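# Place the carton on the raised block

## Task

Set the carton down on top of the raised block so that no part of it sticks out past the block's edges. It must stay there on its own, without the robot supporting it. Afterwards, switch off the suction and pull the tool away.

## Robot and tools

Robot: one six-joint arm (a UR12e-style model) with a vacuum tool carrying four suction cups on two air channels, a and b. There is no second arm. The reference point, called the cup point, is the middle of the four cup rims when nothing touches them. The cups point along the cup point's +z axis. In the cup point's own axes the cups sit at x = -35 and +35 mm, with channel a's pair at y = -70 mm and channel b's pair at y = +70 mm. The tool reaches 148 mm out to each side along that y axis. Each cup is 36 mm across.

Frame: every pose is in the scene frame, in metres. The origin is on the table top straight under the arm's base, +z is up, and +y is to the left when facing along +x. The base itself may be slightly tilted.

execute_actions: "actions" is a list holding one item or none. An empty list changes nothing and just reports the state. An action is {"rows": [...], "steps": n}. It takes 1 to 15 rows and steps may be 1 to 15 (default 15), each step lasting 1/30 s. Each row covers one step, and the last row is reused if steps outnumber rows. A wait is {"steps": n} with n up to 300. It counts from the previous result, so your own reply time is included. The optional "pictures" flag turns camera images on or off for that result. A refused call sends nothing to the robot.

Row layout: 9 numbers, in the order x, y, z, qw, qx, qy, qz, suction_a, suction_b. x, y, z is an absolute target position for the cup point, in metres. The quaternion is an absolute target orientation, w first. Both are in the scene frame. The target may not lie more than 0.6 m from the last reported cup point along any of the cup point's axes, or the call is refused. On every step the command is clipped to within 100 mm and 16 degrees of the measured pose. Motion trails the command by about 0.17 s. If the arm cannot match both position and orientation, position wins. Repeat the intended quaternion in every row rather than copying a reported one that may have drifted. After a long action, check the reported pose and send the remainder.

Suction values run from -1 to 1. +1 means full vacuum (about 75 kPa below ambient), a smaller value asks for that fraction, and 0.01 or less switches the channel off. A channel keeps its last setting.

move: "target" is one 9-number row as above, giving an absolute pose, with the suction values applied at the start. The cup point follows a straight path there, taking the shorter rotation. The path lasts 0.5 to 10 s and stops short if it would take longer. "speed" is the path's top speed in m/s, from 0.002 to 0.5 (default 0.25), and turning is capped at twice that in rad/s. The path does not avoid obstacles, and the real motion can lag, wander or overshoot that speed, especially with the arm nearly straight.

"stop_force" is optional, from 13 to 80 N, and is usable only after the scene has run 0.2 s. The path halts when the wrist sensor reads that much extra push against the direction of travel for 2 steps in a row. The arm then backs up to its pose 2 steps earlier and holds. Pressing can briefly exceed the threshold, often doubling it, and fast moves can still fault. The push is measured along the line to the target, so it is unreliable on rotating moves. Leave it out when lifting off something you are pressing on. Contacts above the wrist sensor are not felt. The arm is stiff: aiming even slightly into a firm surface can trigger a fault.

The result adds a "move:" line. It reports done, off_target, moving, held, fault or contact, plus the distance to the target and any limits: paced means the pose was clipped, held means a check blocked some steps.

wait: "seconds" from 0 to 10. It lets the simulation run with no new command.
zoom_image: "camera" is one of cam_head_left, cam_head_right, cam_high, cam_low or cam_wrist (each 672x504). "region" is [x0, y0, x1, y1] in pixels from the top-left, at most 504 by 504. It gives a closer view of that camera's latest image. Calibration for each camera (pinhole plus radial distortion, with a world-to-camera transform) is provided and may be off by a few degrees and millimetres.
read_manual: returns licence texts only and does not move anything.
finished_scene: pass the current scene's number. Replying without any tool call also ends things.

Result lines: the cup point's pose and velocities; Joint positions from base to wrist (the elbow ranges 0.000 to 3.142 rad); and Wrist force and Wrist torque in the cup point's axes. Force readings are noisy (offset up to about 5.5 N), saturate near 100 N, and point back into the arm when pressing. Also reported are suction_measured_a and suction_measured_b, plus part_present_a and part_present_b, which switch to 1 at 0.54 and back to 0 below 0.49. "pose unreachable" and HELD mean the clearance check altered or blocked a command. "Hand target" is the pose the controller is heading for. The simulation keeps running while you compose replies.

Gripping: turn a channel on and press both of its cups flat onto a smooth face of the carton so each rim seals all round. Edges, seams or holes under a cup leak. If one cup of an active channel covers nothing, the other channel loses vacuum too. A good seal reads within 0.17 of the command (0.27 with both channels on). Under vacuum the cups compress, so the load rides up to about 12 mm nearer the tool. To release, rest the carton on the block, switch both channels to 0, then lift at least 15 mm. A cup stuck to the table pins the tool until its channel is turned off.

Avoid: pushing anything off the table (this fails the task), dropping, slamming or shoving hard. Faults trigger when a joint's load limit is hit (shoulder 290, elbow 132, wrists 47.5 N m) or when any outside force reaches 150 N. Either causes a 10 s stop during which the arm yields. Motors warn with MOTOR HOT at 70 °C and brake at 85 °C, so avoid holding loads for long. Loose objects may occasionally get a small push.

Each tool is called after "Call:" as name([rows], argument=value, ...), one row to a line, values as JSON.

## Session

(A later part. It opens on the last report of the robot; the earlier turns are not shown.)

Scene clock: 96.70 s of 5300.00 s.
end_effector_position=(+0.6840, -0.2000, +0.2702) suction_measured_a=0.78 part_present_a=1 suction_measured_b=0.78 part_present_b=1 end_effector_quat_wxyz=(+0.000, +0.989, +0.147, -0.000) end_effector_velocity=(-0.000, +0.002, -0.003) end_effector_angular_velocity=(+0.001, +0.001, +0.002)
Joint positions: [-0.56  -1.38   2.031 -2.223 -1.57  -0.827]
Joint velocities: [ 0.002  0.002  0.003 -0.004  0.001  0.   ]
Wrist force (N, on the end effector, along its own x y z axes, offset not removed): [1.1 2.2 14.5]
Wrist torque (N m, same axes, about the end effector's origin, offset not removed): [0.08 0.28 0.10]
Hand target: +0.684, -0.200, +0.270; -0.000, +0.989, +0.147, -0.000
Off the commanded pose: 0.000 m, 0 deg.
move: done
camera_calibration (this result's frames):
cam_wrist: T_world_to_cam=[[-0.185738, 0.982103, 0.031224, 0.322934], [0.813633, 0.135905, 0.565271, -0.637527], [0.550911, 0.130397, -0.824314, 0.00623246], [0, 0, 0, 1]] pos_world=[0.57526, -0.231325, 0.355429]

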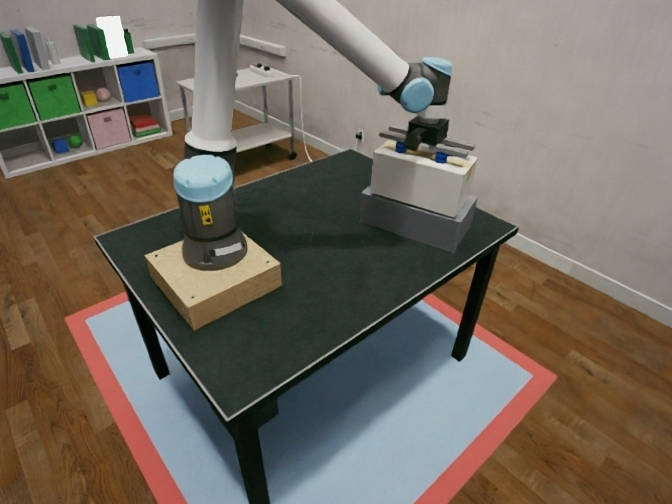

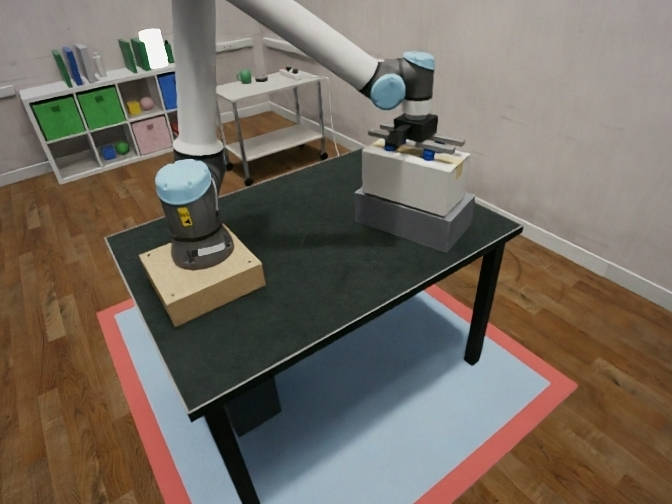

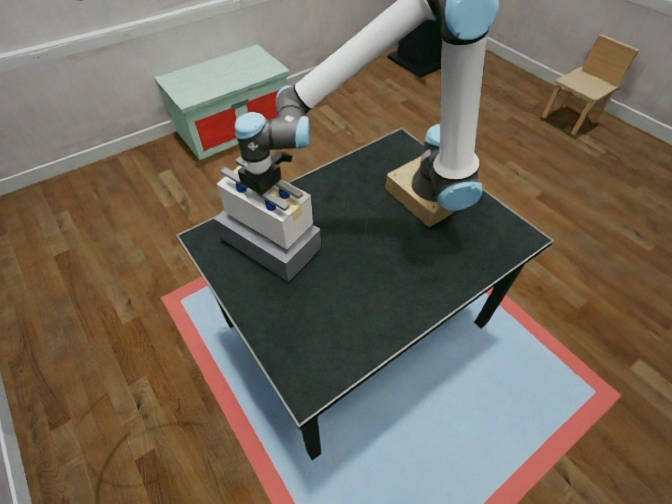

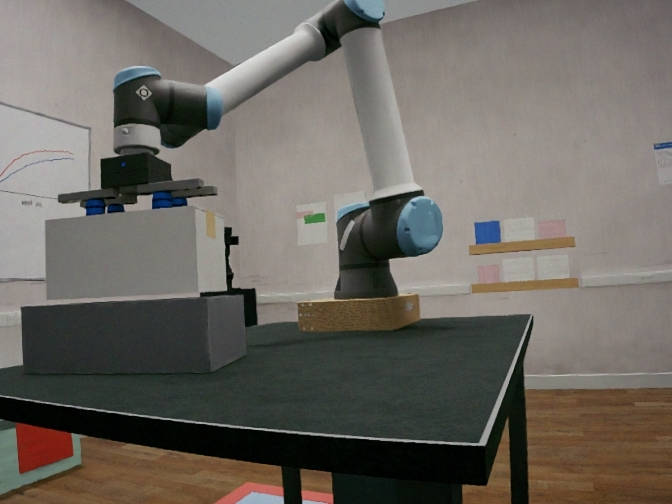

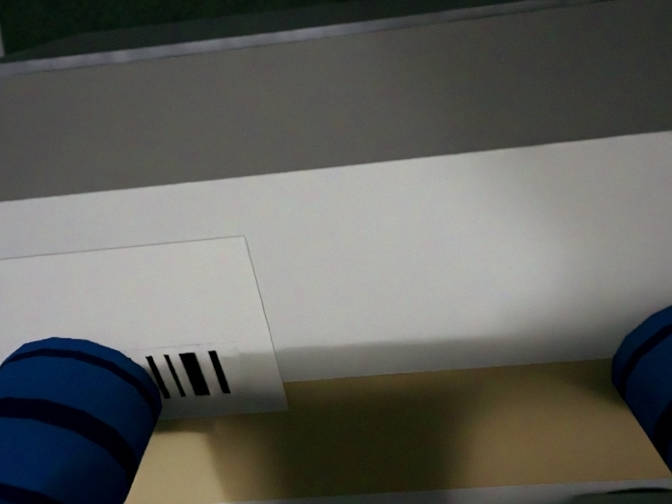

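Call:
move(target=[0.6985, -0.1955, 0.272, 0, 0.991, 0.134, 0, 1, 1], speed=0.03)

Call:
zoom_image(camera="cam_high", region=[190, 150, 350, 300])

Call:
zoom_image(camera="cam_head_left", region=[340, 120, 500, 270])

Scene clock: 131.77 s of 5300.00 s.
end_effector_position=(+0.6982, -0.1956, +0.2720) suction_measured_a=0.78 part_present_a=1 suction_measured_b=0.78 part_present_b=1 end_effector_quat_wxyz=(-0.000, +0.991, +0.134, +0.000) end_effector_velocity=(+0.003, +0.002, +0.001) end_effector_angular_velocity=(-0.000, -0.001, -0.003)
Joint positions: [-0.544 -1.363  2.006 -2.214 -1.57  -0.786]
Joint velocities: [ 0.004  0.003 -0.006  0.002  0.     0.007]
Wrist force (N, on the end effector, along its own x y z axes, offset not removed): [-1.6 4.4 17.8]
Wrist torque (N m, same axes, about the end effector's origin, offset not removed): [0.35 0.50 0.08]
Hand target: +0.699, -0.195, +0.272; -0.000, +0.991, +0.134, +0.000
Off the commanded pose: 0.000 m, 0 deg.
move: done
camera_calibration (this result's frames):
cam_wrist: T_world_to_cam=[[-0.160409, 0.986554, 0.0312931, 0.304303], [0.816827, 0.11488, 0.565329, -0.657001], [0.554133, 0.116245, -0.824272, -0.00577121], [0, 0, 0, 1]] pos_world=[0.588667, -0.224064, 0.357142]

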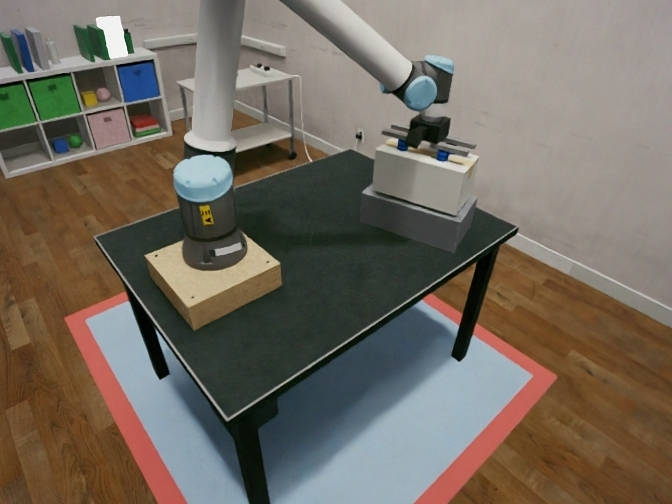

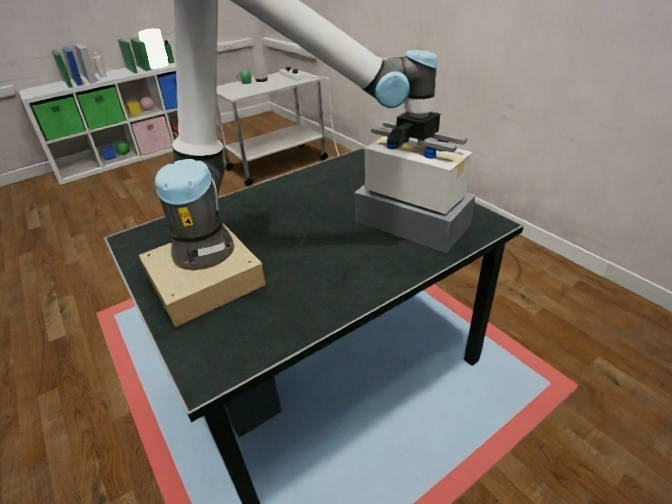

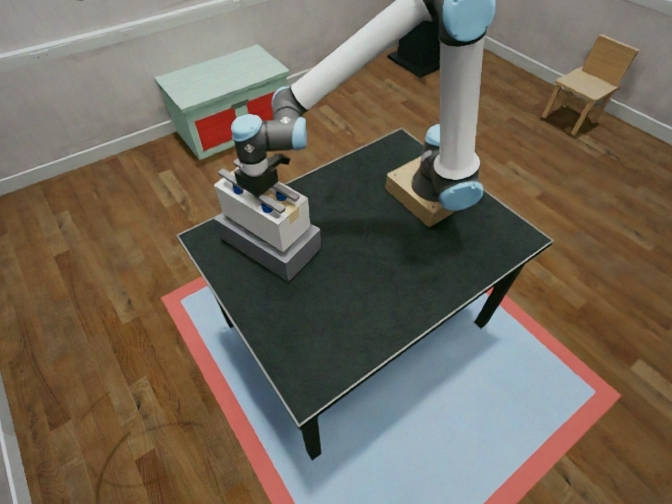

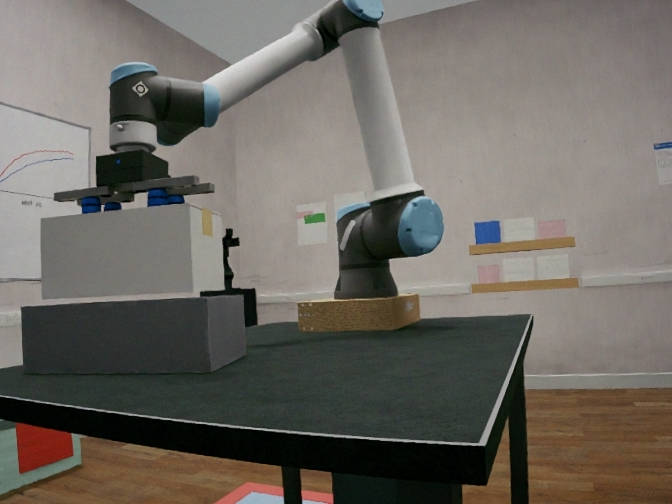

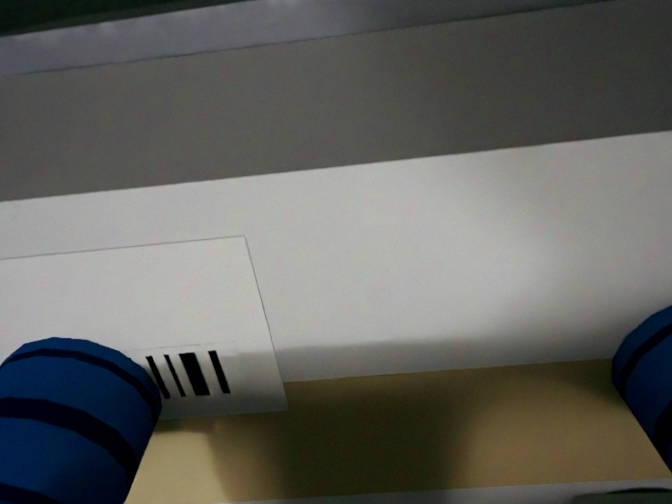

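Region (190, 150, 350, 300) of cam_high's 672x504 image, scaled by 3.150, with more detail than that image has; it fills the top 472 rows of this view, and the rest is white.

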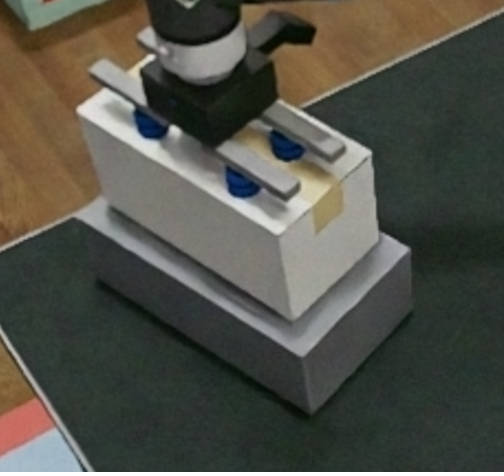

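Region (340, 120, 500, 270) of cam_head_left's 672x504 image, scaled by 3.150, with more detail than that image has; it fills the top 472 rows of this view, and the rest is white.

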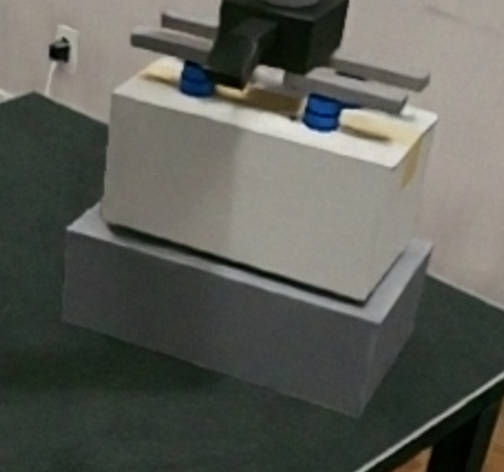

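Looks centred. Lower gently to contact.

Call:
move(target=[0.6985, -0.1955, 0.24, 0, 0.991, 0.134, 0, 1, 1], speed=0.006, stop_force=20)

Scene clock: 135.87 s of 5300.00 s.
end_effector_position=(+0.6986, -0.1956, +0.2602) suction_measured_a=0.78 part_present_a=1 suction_measured_b=0.78 part_present_b=1 end_effector_quat_wxyz=(+0.000, +0.991, +0.134, +0.000) end_effector_velocity=(-0.001, +0.001, +0.000) end_effector_angular_velocity=(+0.003, +0.002, -0.000)
Joint positions: [-0.544 -1.35   2.015 -2.237 -1.57  -0.785]
Joint velocities: [-0.    -0.001  0.     0.004  0.001  0.   ]
Wrist force (N, on the end effector, along its own x y z axes, offset not removed): [0.5 2.8 -5.3]
Wrist torque (N m, same axes, about the end effector's origin, offset not removed): [-4.23 1.22 -0.08]
Hand target: +0.699, -0.196, +0.261; +0.000, +0.991, +0.134, +0.000
Off the commanded pose: 0.020 m, 0 deg.
move: contact
camera_calibration (this result's frames):
cam_wrist: T_world_to_cam=[[-0.159889, 0.986653, 0.0308366, 0.304537], [0.816657, 0.114663, 0.565618, -0.650695], [0.554533, 0.115619, -0.824091, -0.0161637], [0, 0, 0, 1]] pos_world=[0.58905, -0.223993, 0.345334]

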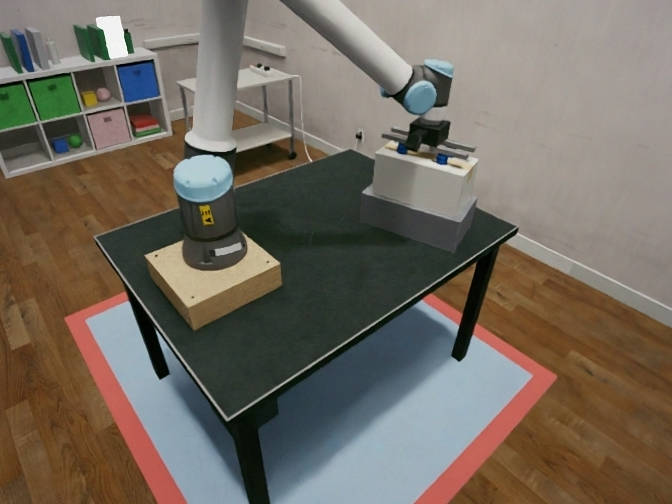

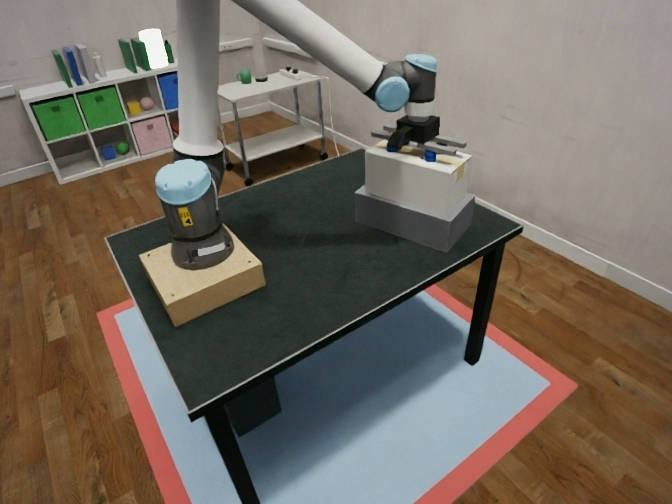

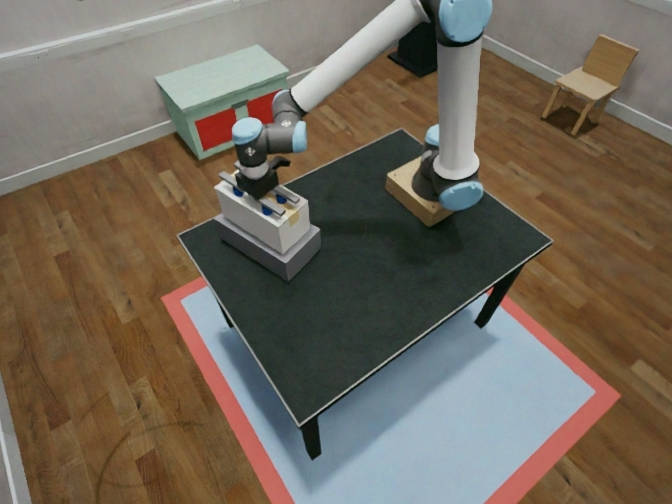

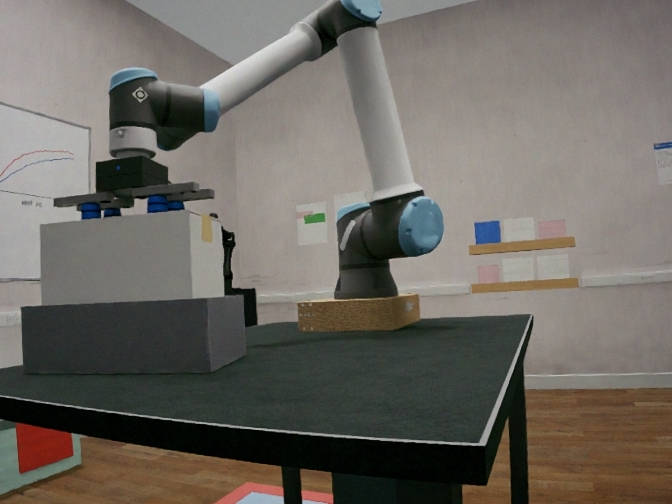

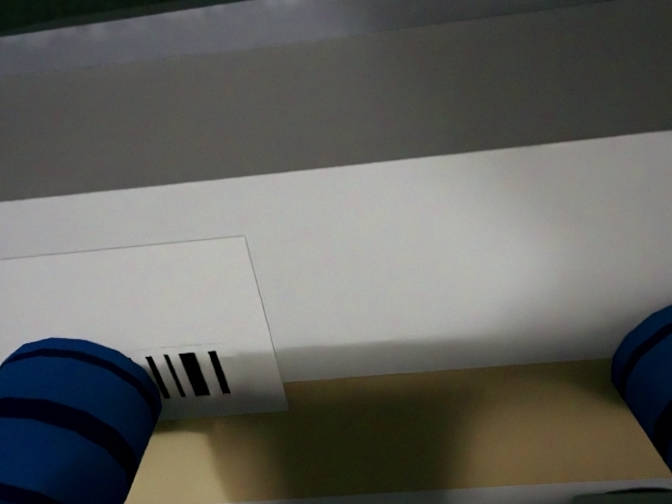

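Call:
execute_actions([
  {"rows": [[0.6985, -0.1956, 0.261, 0, 0.991, 0.134, 0, 0, 0]], "steps": 15},
], pictures=false)

Call:
move(target=[0.6985, -0.1956, 0.30, 0, 0.991, 0.134, 0, 0, 0], speed=0.05)

Scene clock: 139.67 s of 5300.00 s.
end_effector_position=(+0.6986, -0.1957, +0.2613) suction_measured_a=0.00 part_present_a=0 suction_measured_b=0.00 part_present_b=0 end_effector_quat_wxyz=(+0.000, +0.991, +0.134, +0.000) end_effector_velocity=(-0.001, -0.001, -0.001) end_effector_angular_velocity=(+0.001, +0.002, -0.003)
Joint positions: [-0.544 -1.351  2.014 -2.235 -1.57  -0.785]
Joint velocities: [-0.001  0.     0.001  0.001 -0.001  0.001]
Wrist force (N, on the end effector, along its own x y z axes, offset not removed): [-1.8 -0.4 -65.8]
Wrist torque (N m, same axes, about the end effector's origin, offset not removed): [0.48 0.09 0.00]
Hand target: +0.698, -0.196, +0.261; -0.000, +0.991, +0.134, +0.000
Off the commanded pose: 0.000 m, 0 deg.
Steps of this call (steps 1 to 99: nothing new was sent; steps 100 to 114: all 15 steps of this action). Readings (end_effector_position | what the end effector reports):
100: (+0.6986, -0.1956, +0.2605) | suction_measured_a=0.58 part_present_a=1 suction_measured_b=0.58 part_present_b=1
101: (+0.6987, -0.1956, +0.2606) | suction_measured_a=0.30 part_present_a=0 suction_measured_b=0.29 part_present_b=0
103: (+0.6989, -0.1957, +0.2612) | suction_measured_a=0.03 part_present_a=0 suction_measured_b=0.03 part_present_b=0
107: (+0.6989, -0.1957, +0.2615) | suction_measured_a=0.00 part_present_a=0 suction_measured_b=0.00 part_present_b=0
114: the state above

Scene clock: 141.07 s of 5300.00 s.
end_effector_position=(+0.6985, -0.1956, +0.2997) suction_measured_a=0.00 part_present_a=0 suction_measured_b=0.00 part_present_b=0 end_effector_quat_wxyz=(-0.000, +0.991, +0.134, +0.000) end_effector_velocity=(+0.000, -0.000, +0.003) end_effector_angular_velocity=(-0.000, -0.000, -0.000)
Joint positions: [-0.544 -1.391  1.982 -2.162 -1.57  -0.785]
Joint velocities: [-0.    -0.002 -0.003  0.005 -0.     0.   ]
Wrist force (N, on the end effector, along its own x y z axes, offset not removed): [-2.9 4.4 -1.9]
Wrist torque (N m, same axes, about the end effector's origin, offset not removed): [0.56 0.58 0.00]
Hand target: +0.698, -0.196, +0.300; +0.000, +0.991, +0.134, +0.000
Off the commanded pose: 0.000 m, 0 deg.
move: done
camera_calibration (this result's frames):
cam_wrist: T_world_to_cam=[[-0.159871, 0.986644, 0.0312347, 0.303144], [0.816923, 0.114475, 0.565272, -0.673031], [0.554147, 0.115887, -0.824313, 0.0169131], [0, 0, 0, 1]] pos_world=[0.588906, -0.22401, 0.384919]

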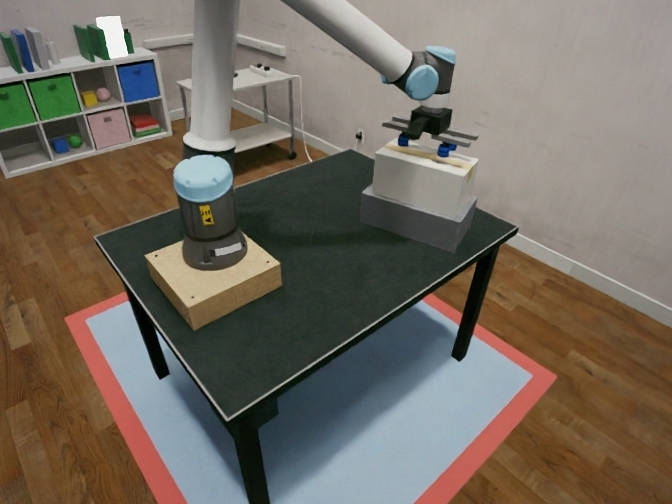

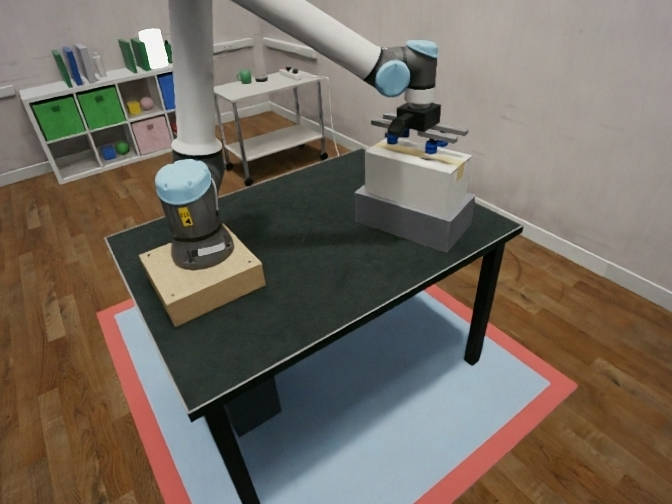

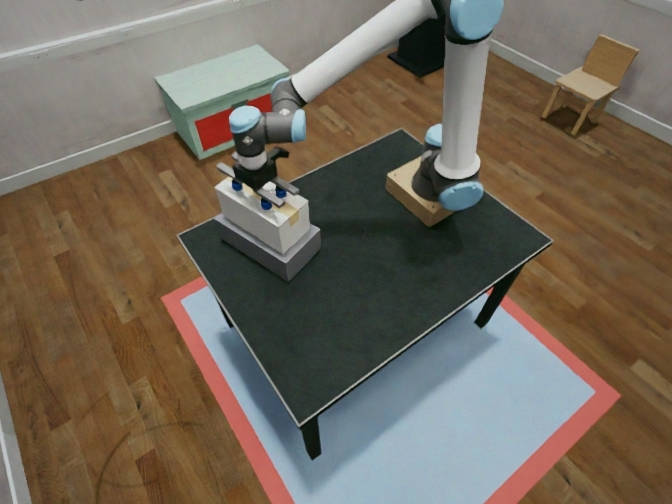

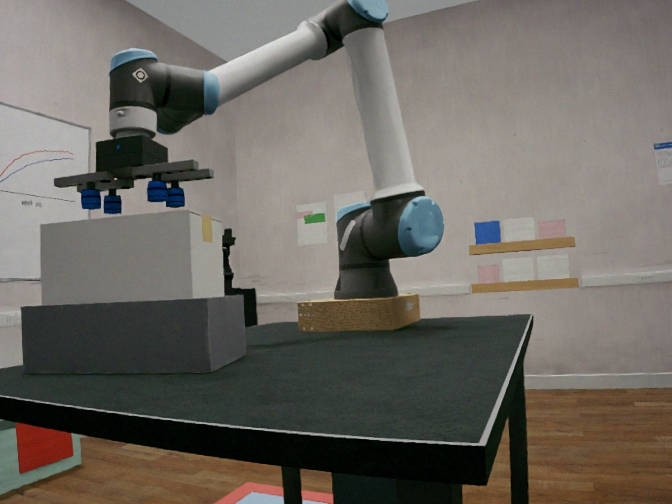

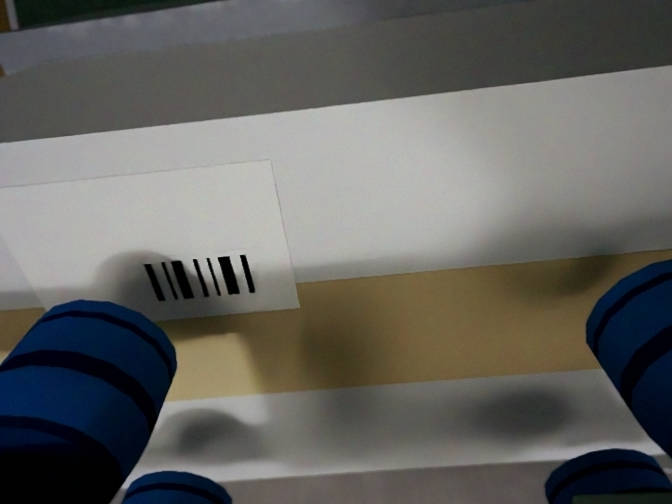

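Call:
move(target=[0.55, 0.05, 0.45, 0, 0.991, 0.134, 0, 0, 0], speed=0.3)

Call:
zoom_image(camera="cam_high", region=[190, 150, 350, 300])

Call:
zoom_image(camera="cam_head_left", region=[340, 120, 500, 270])

Scene clock: 146.53 s of 5300.00 s.
end_effector_position=(+0.5501, +0.0501, +0.4499) suction_measured_a=0.00 part_present_a=0 suction_measured_b=0.00 part_present_b=0 end_effector_quat_wxyz=(-0.000, +0.991, +0.134, +0.000) end_effector_velocity=(-0.001, +0.003, +0.001) end_effector_angular_velocity=(+0.001, +0.001, +0.001)
Joint positions: [-0.259 -1.809  2.094 -1.857 -1.57  -0.5  ]
Joint velocities: [ 0.004 -0.002  0.     0.003  0.001  0.003]
Wrist force (N, on the end effector, along its own x y z axes, offset not removed): [-2.4 1.9 -2.8]
Wrist torque (N m, same axes, about the end effector's origin, offset not removed): [0.26 0.40 -0.02]
Hand target: +0.550, +0.050, +0.450; -0.000, +0.991, +0.134, +0.000
Off the commanded pose: 0.000 m, 0 deg.
After step 90, 0.70 s passed at rest.
move: done
camera_calibration (this result's frames):
cam_wrist: T_world_to_cam=[[-0.159895, 0.986626, 0.0316677, 0.0321808], [0.816743, 0.11421, 0.565586, -0.664883], [0.554405, 0.116299, -0.824081, 0.194209], [0, 0, 0, 1]] pos_world=[0.440513, 0.0215993, 0.535074]

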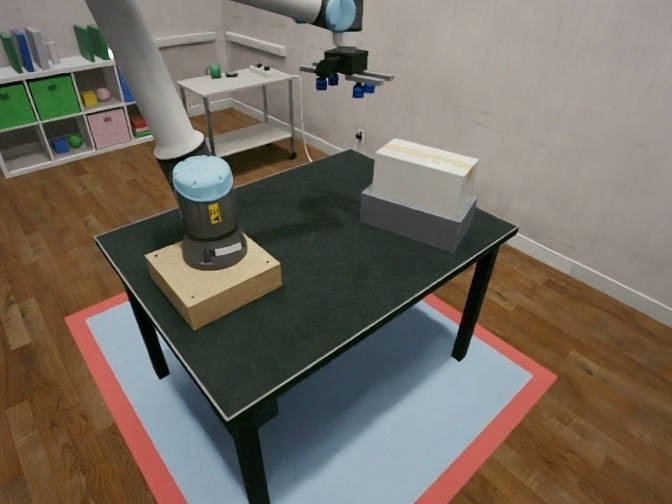

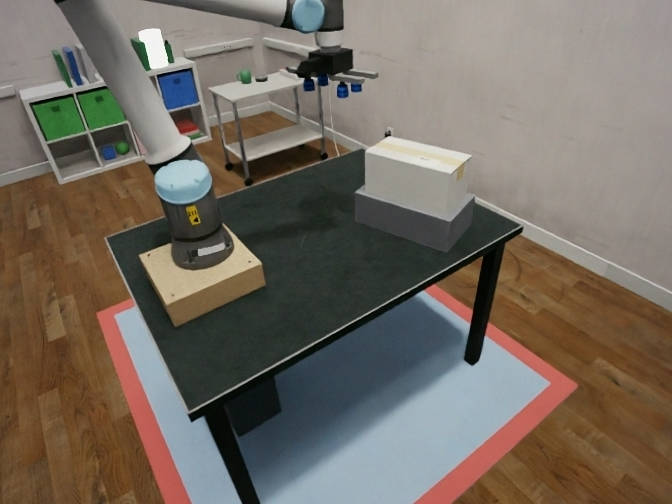

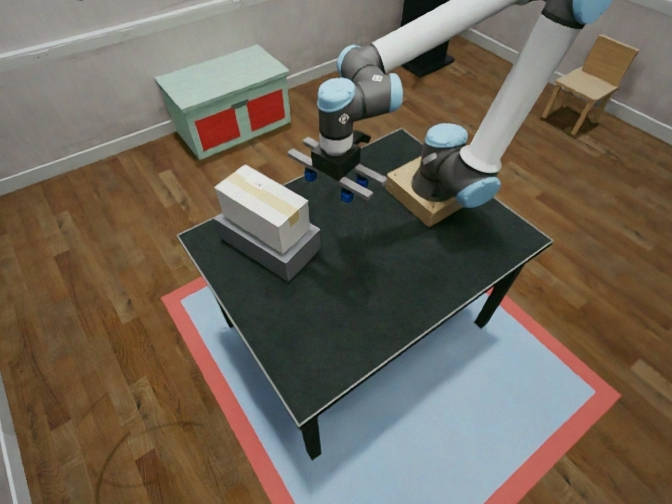

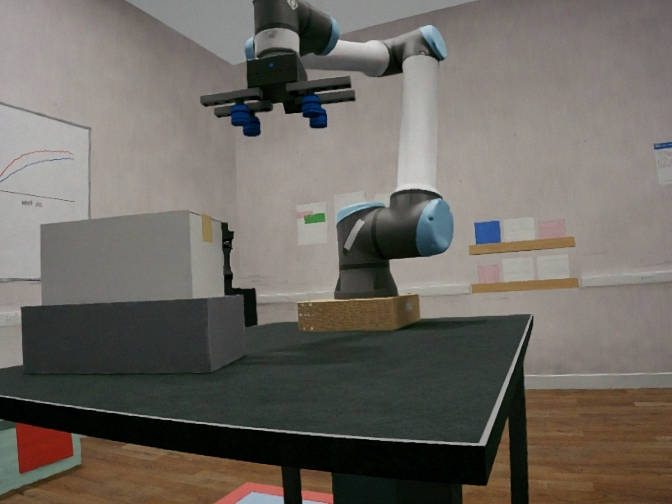

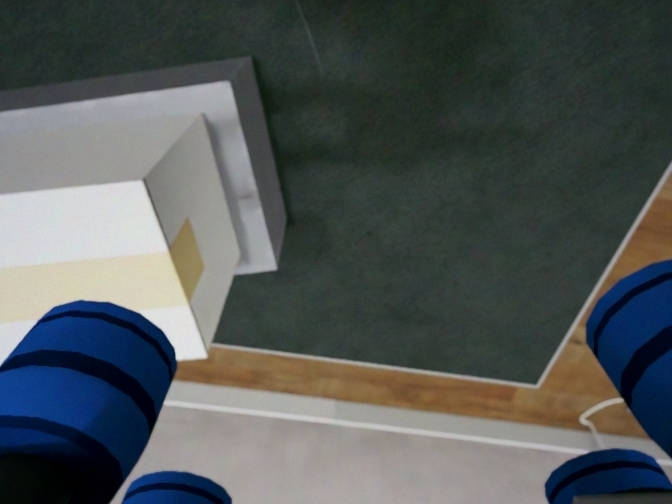

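Region (190, 150, 350, 300) of cam_high's 672x504 image, scaled by 3.150, with more detail than that image has; it fills the top 472 rows of this view, and the rest is white.

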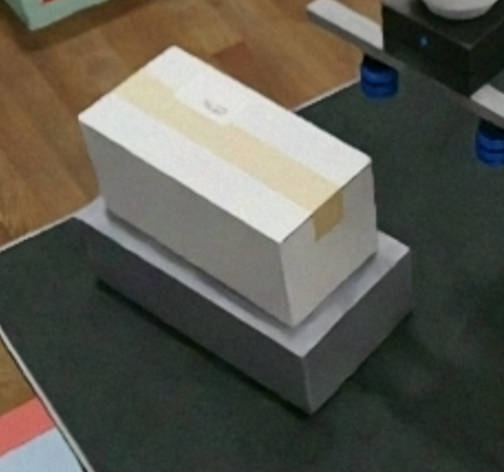

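Region (340, 120, 500, 270) of cam_head_left's 672x504 image, scaled by 3.150, with more detail than that image has; it fills the top 472 rows of this view, and the rest is white.

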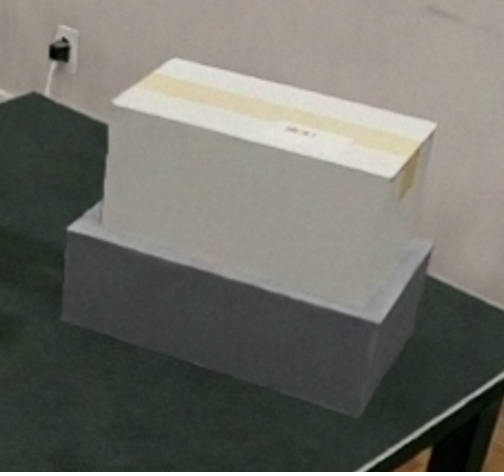

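The carton is on the block with margin on all sides.

Call:
finished_scene(scene=1)

The scene is finished: the task was done.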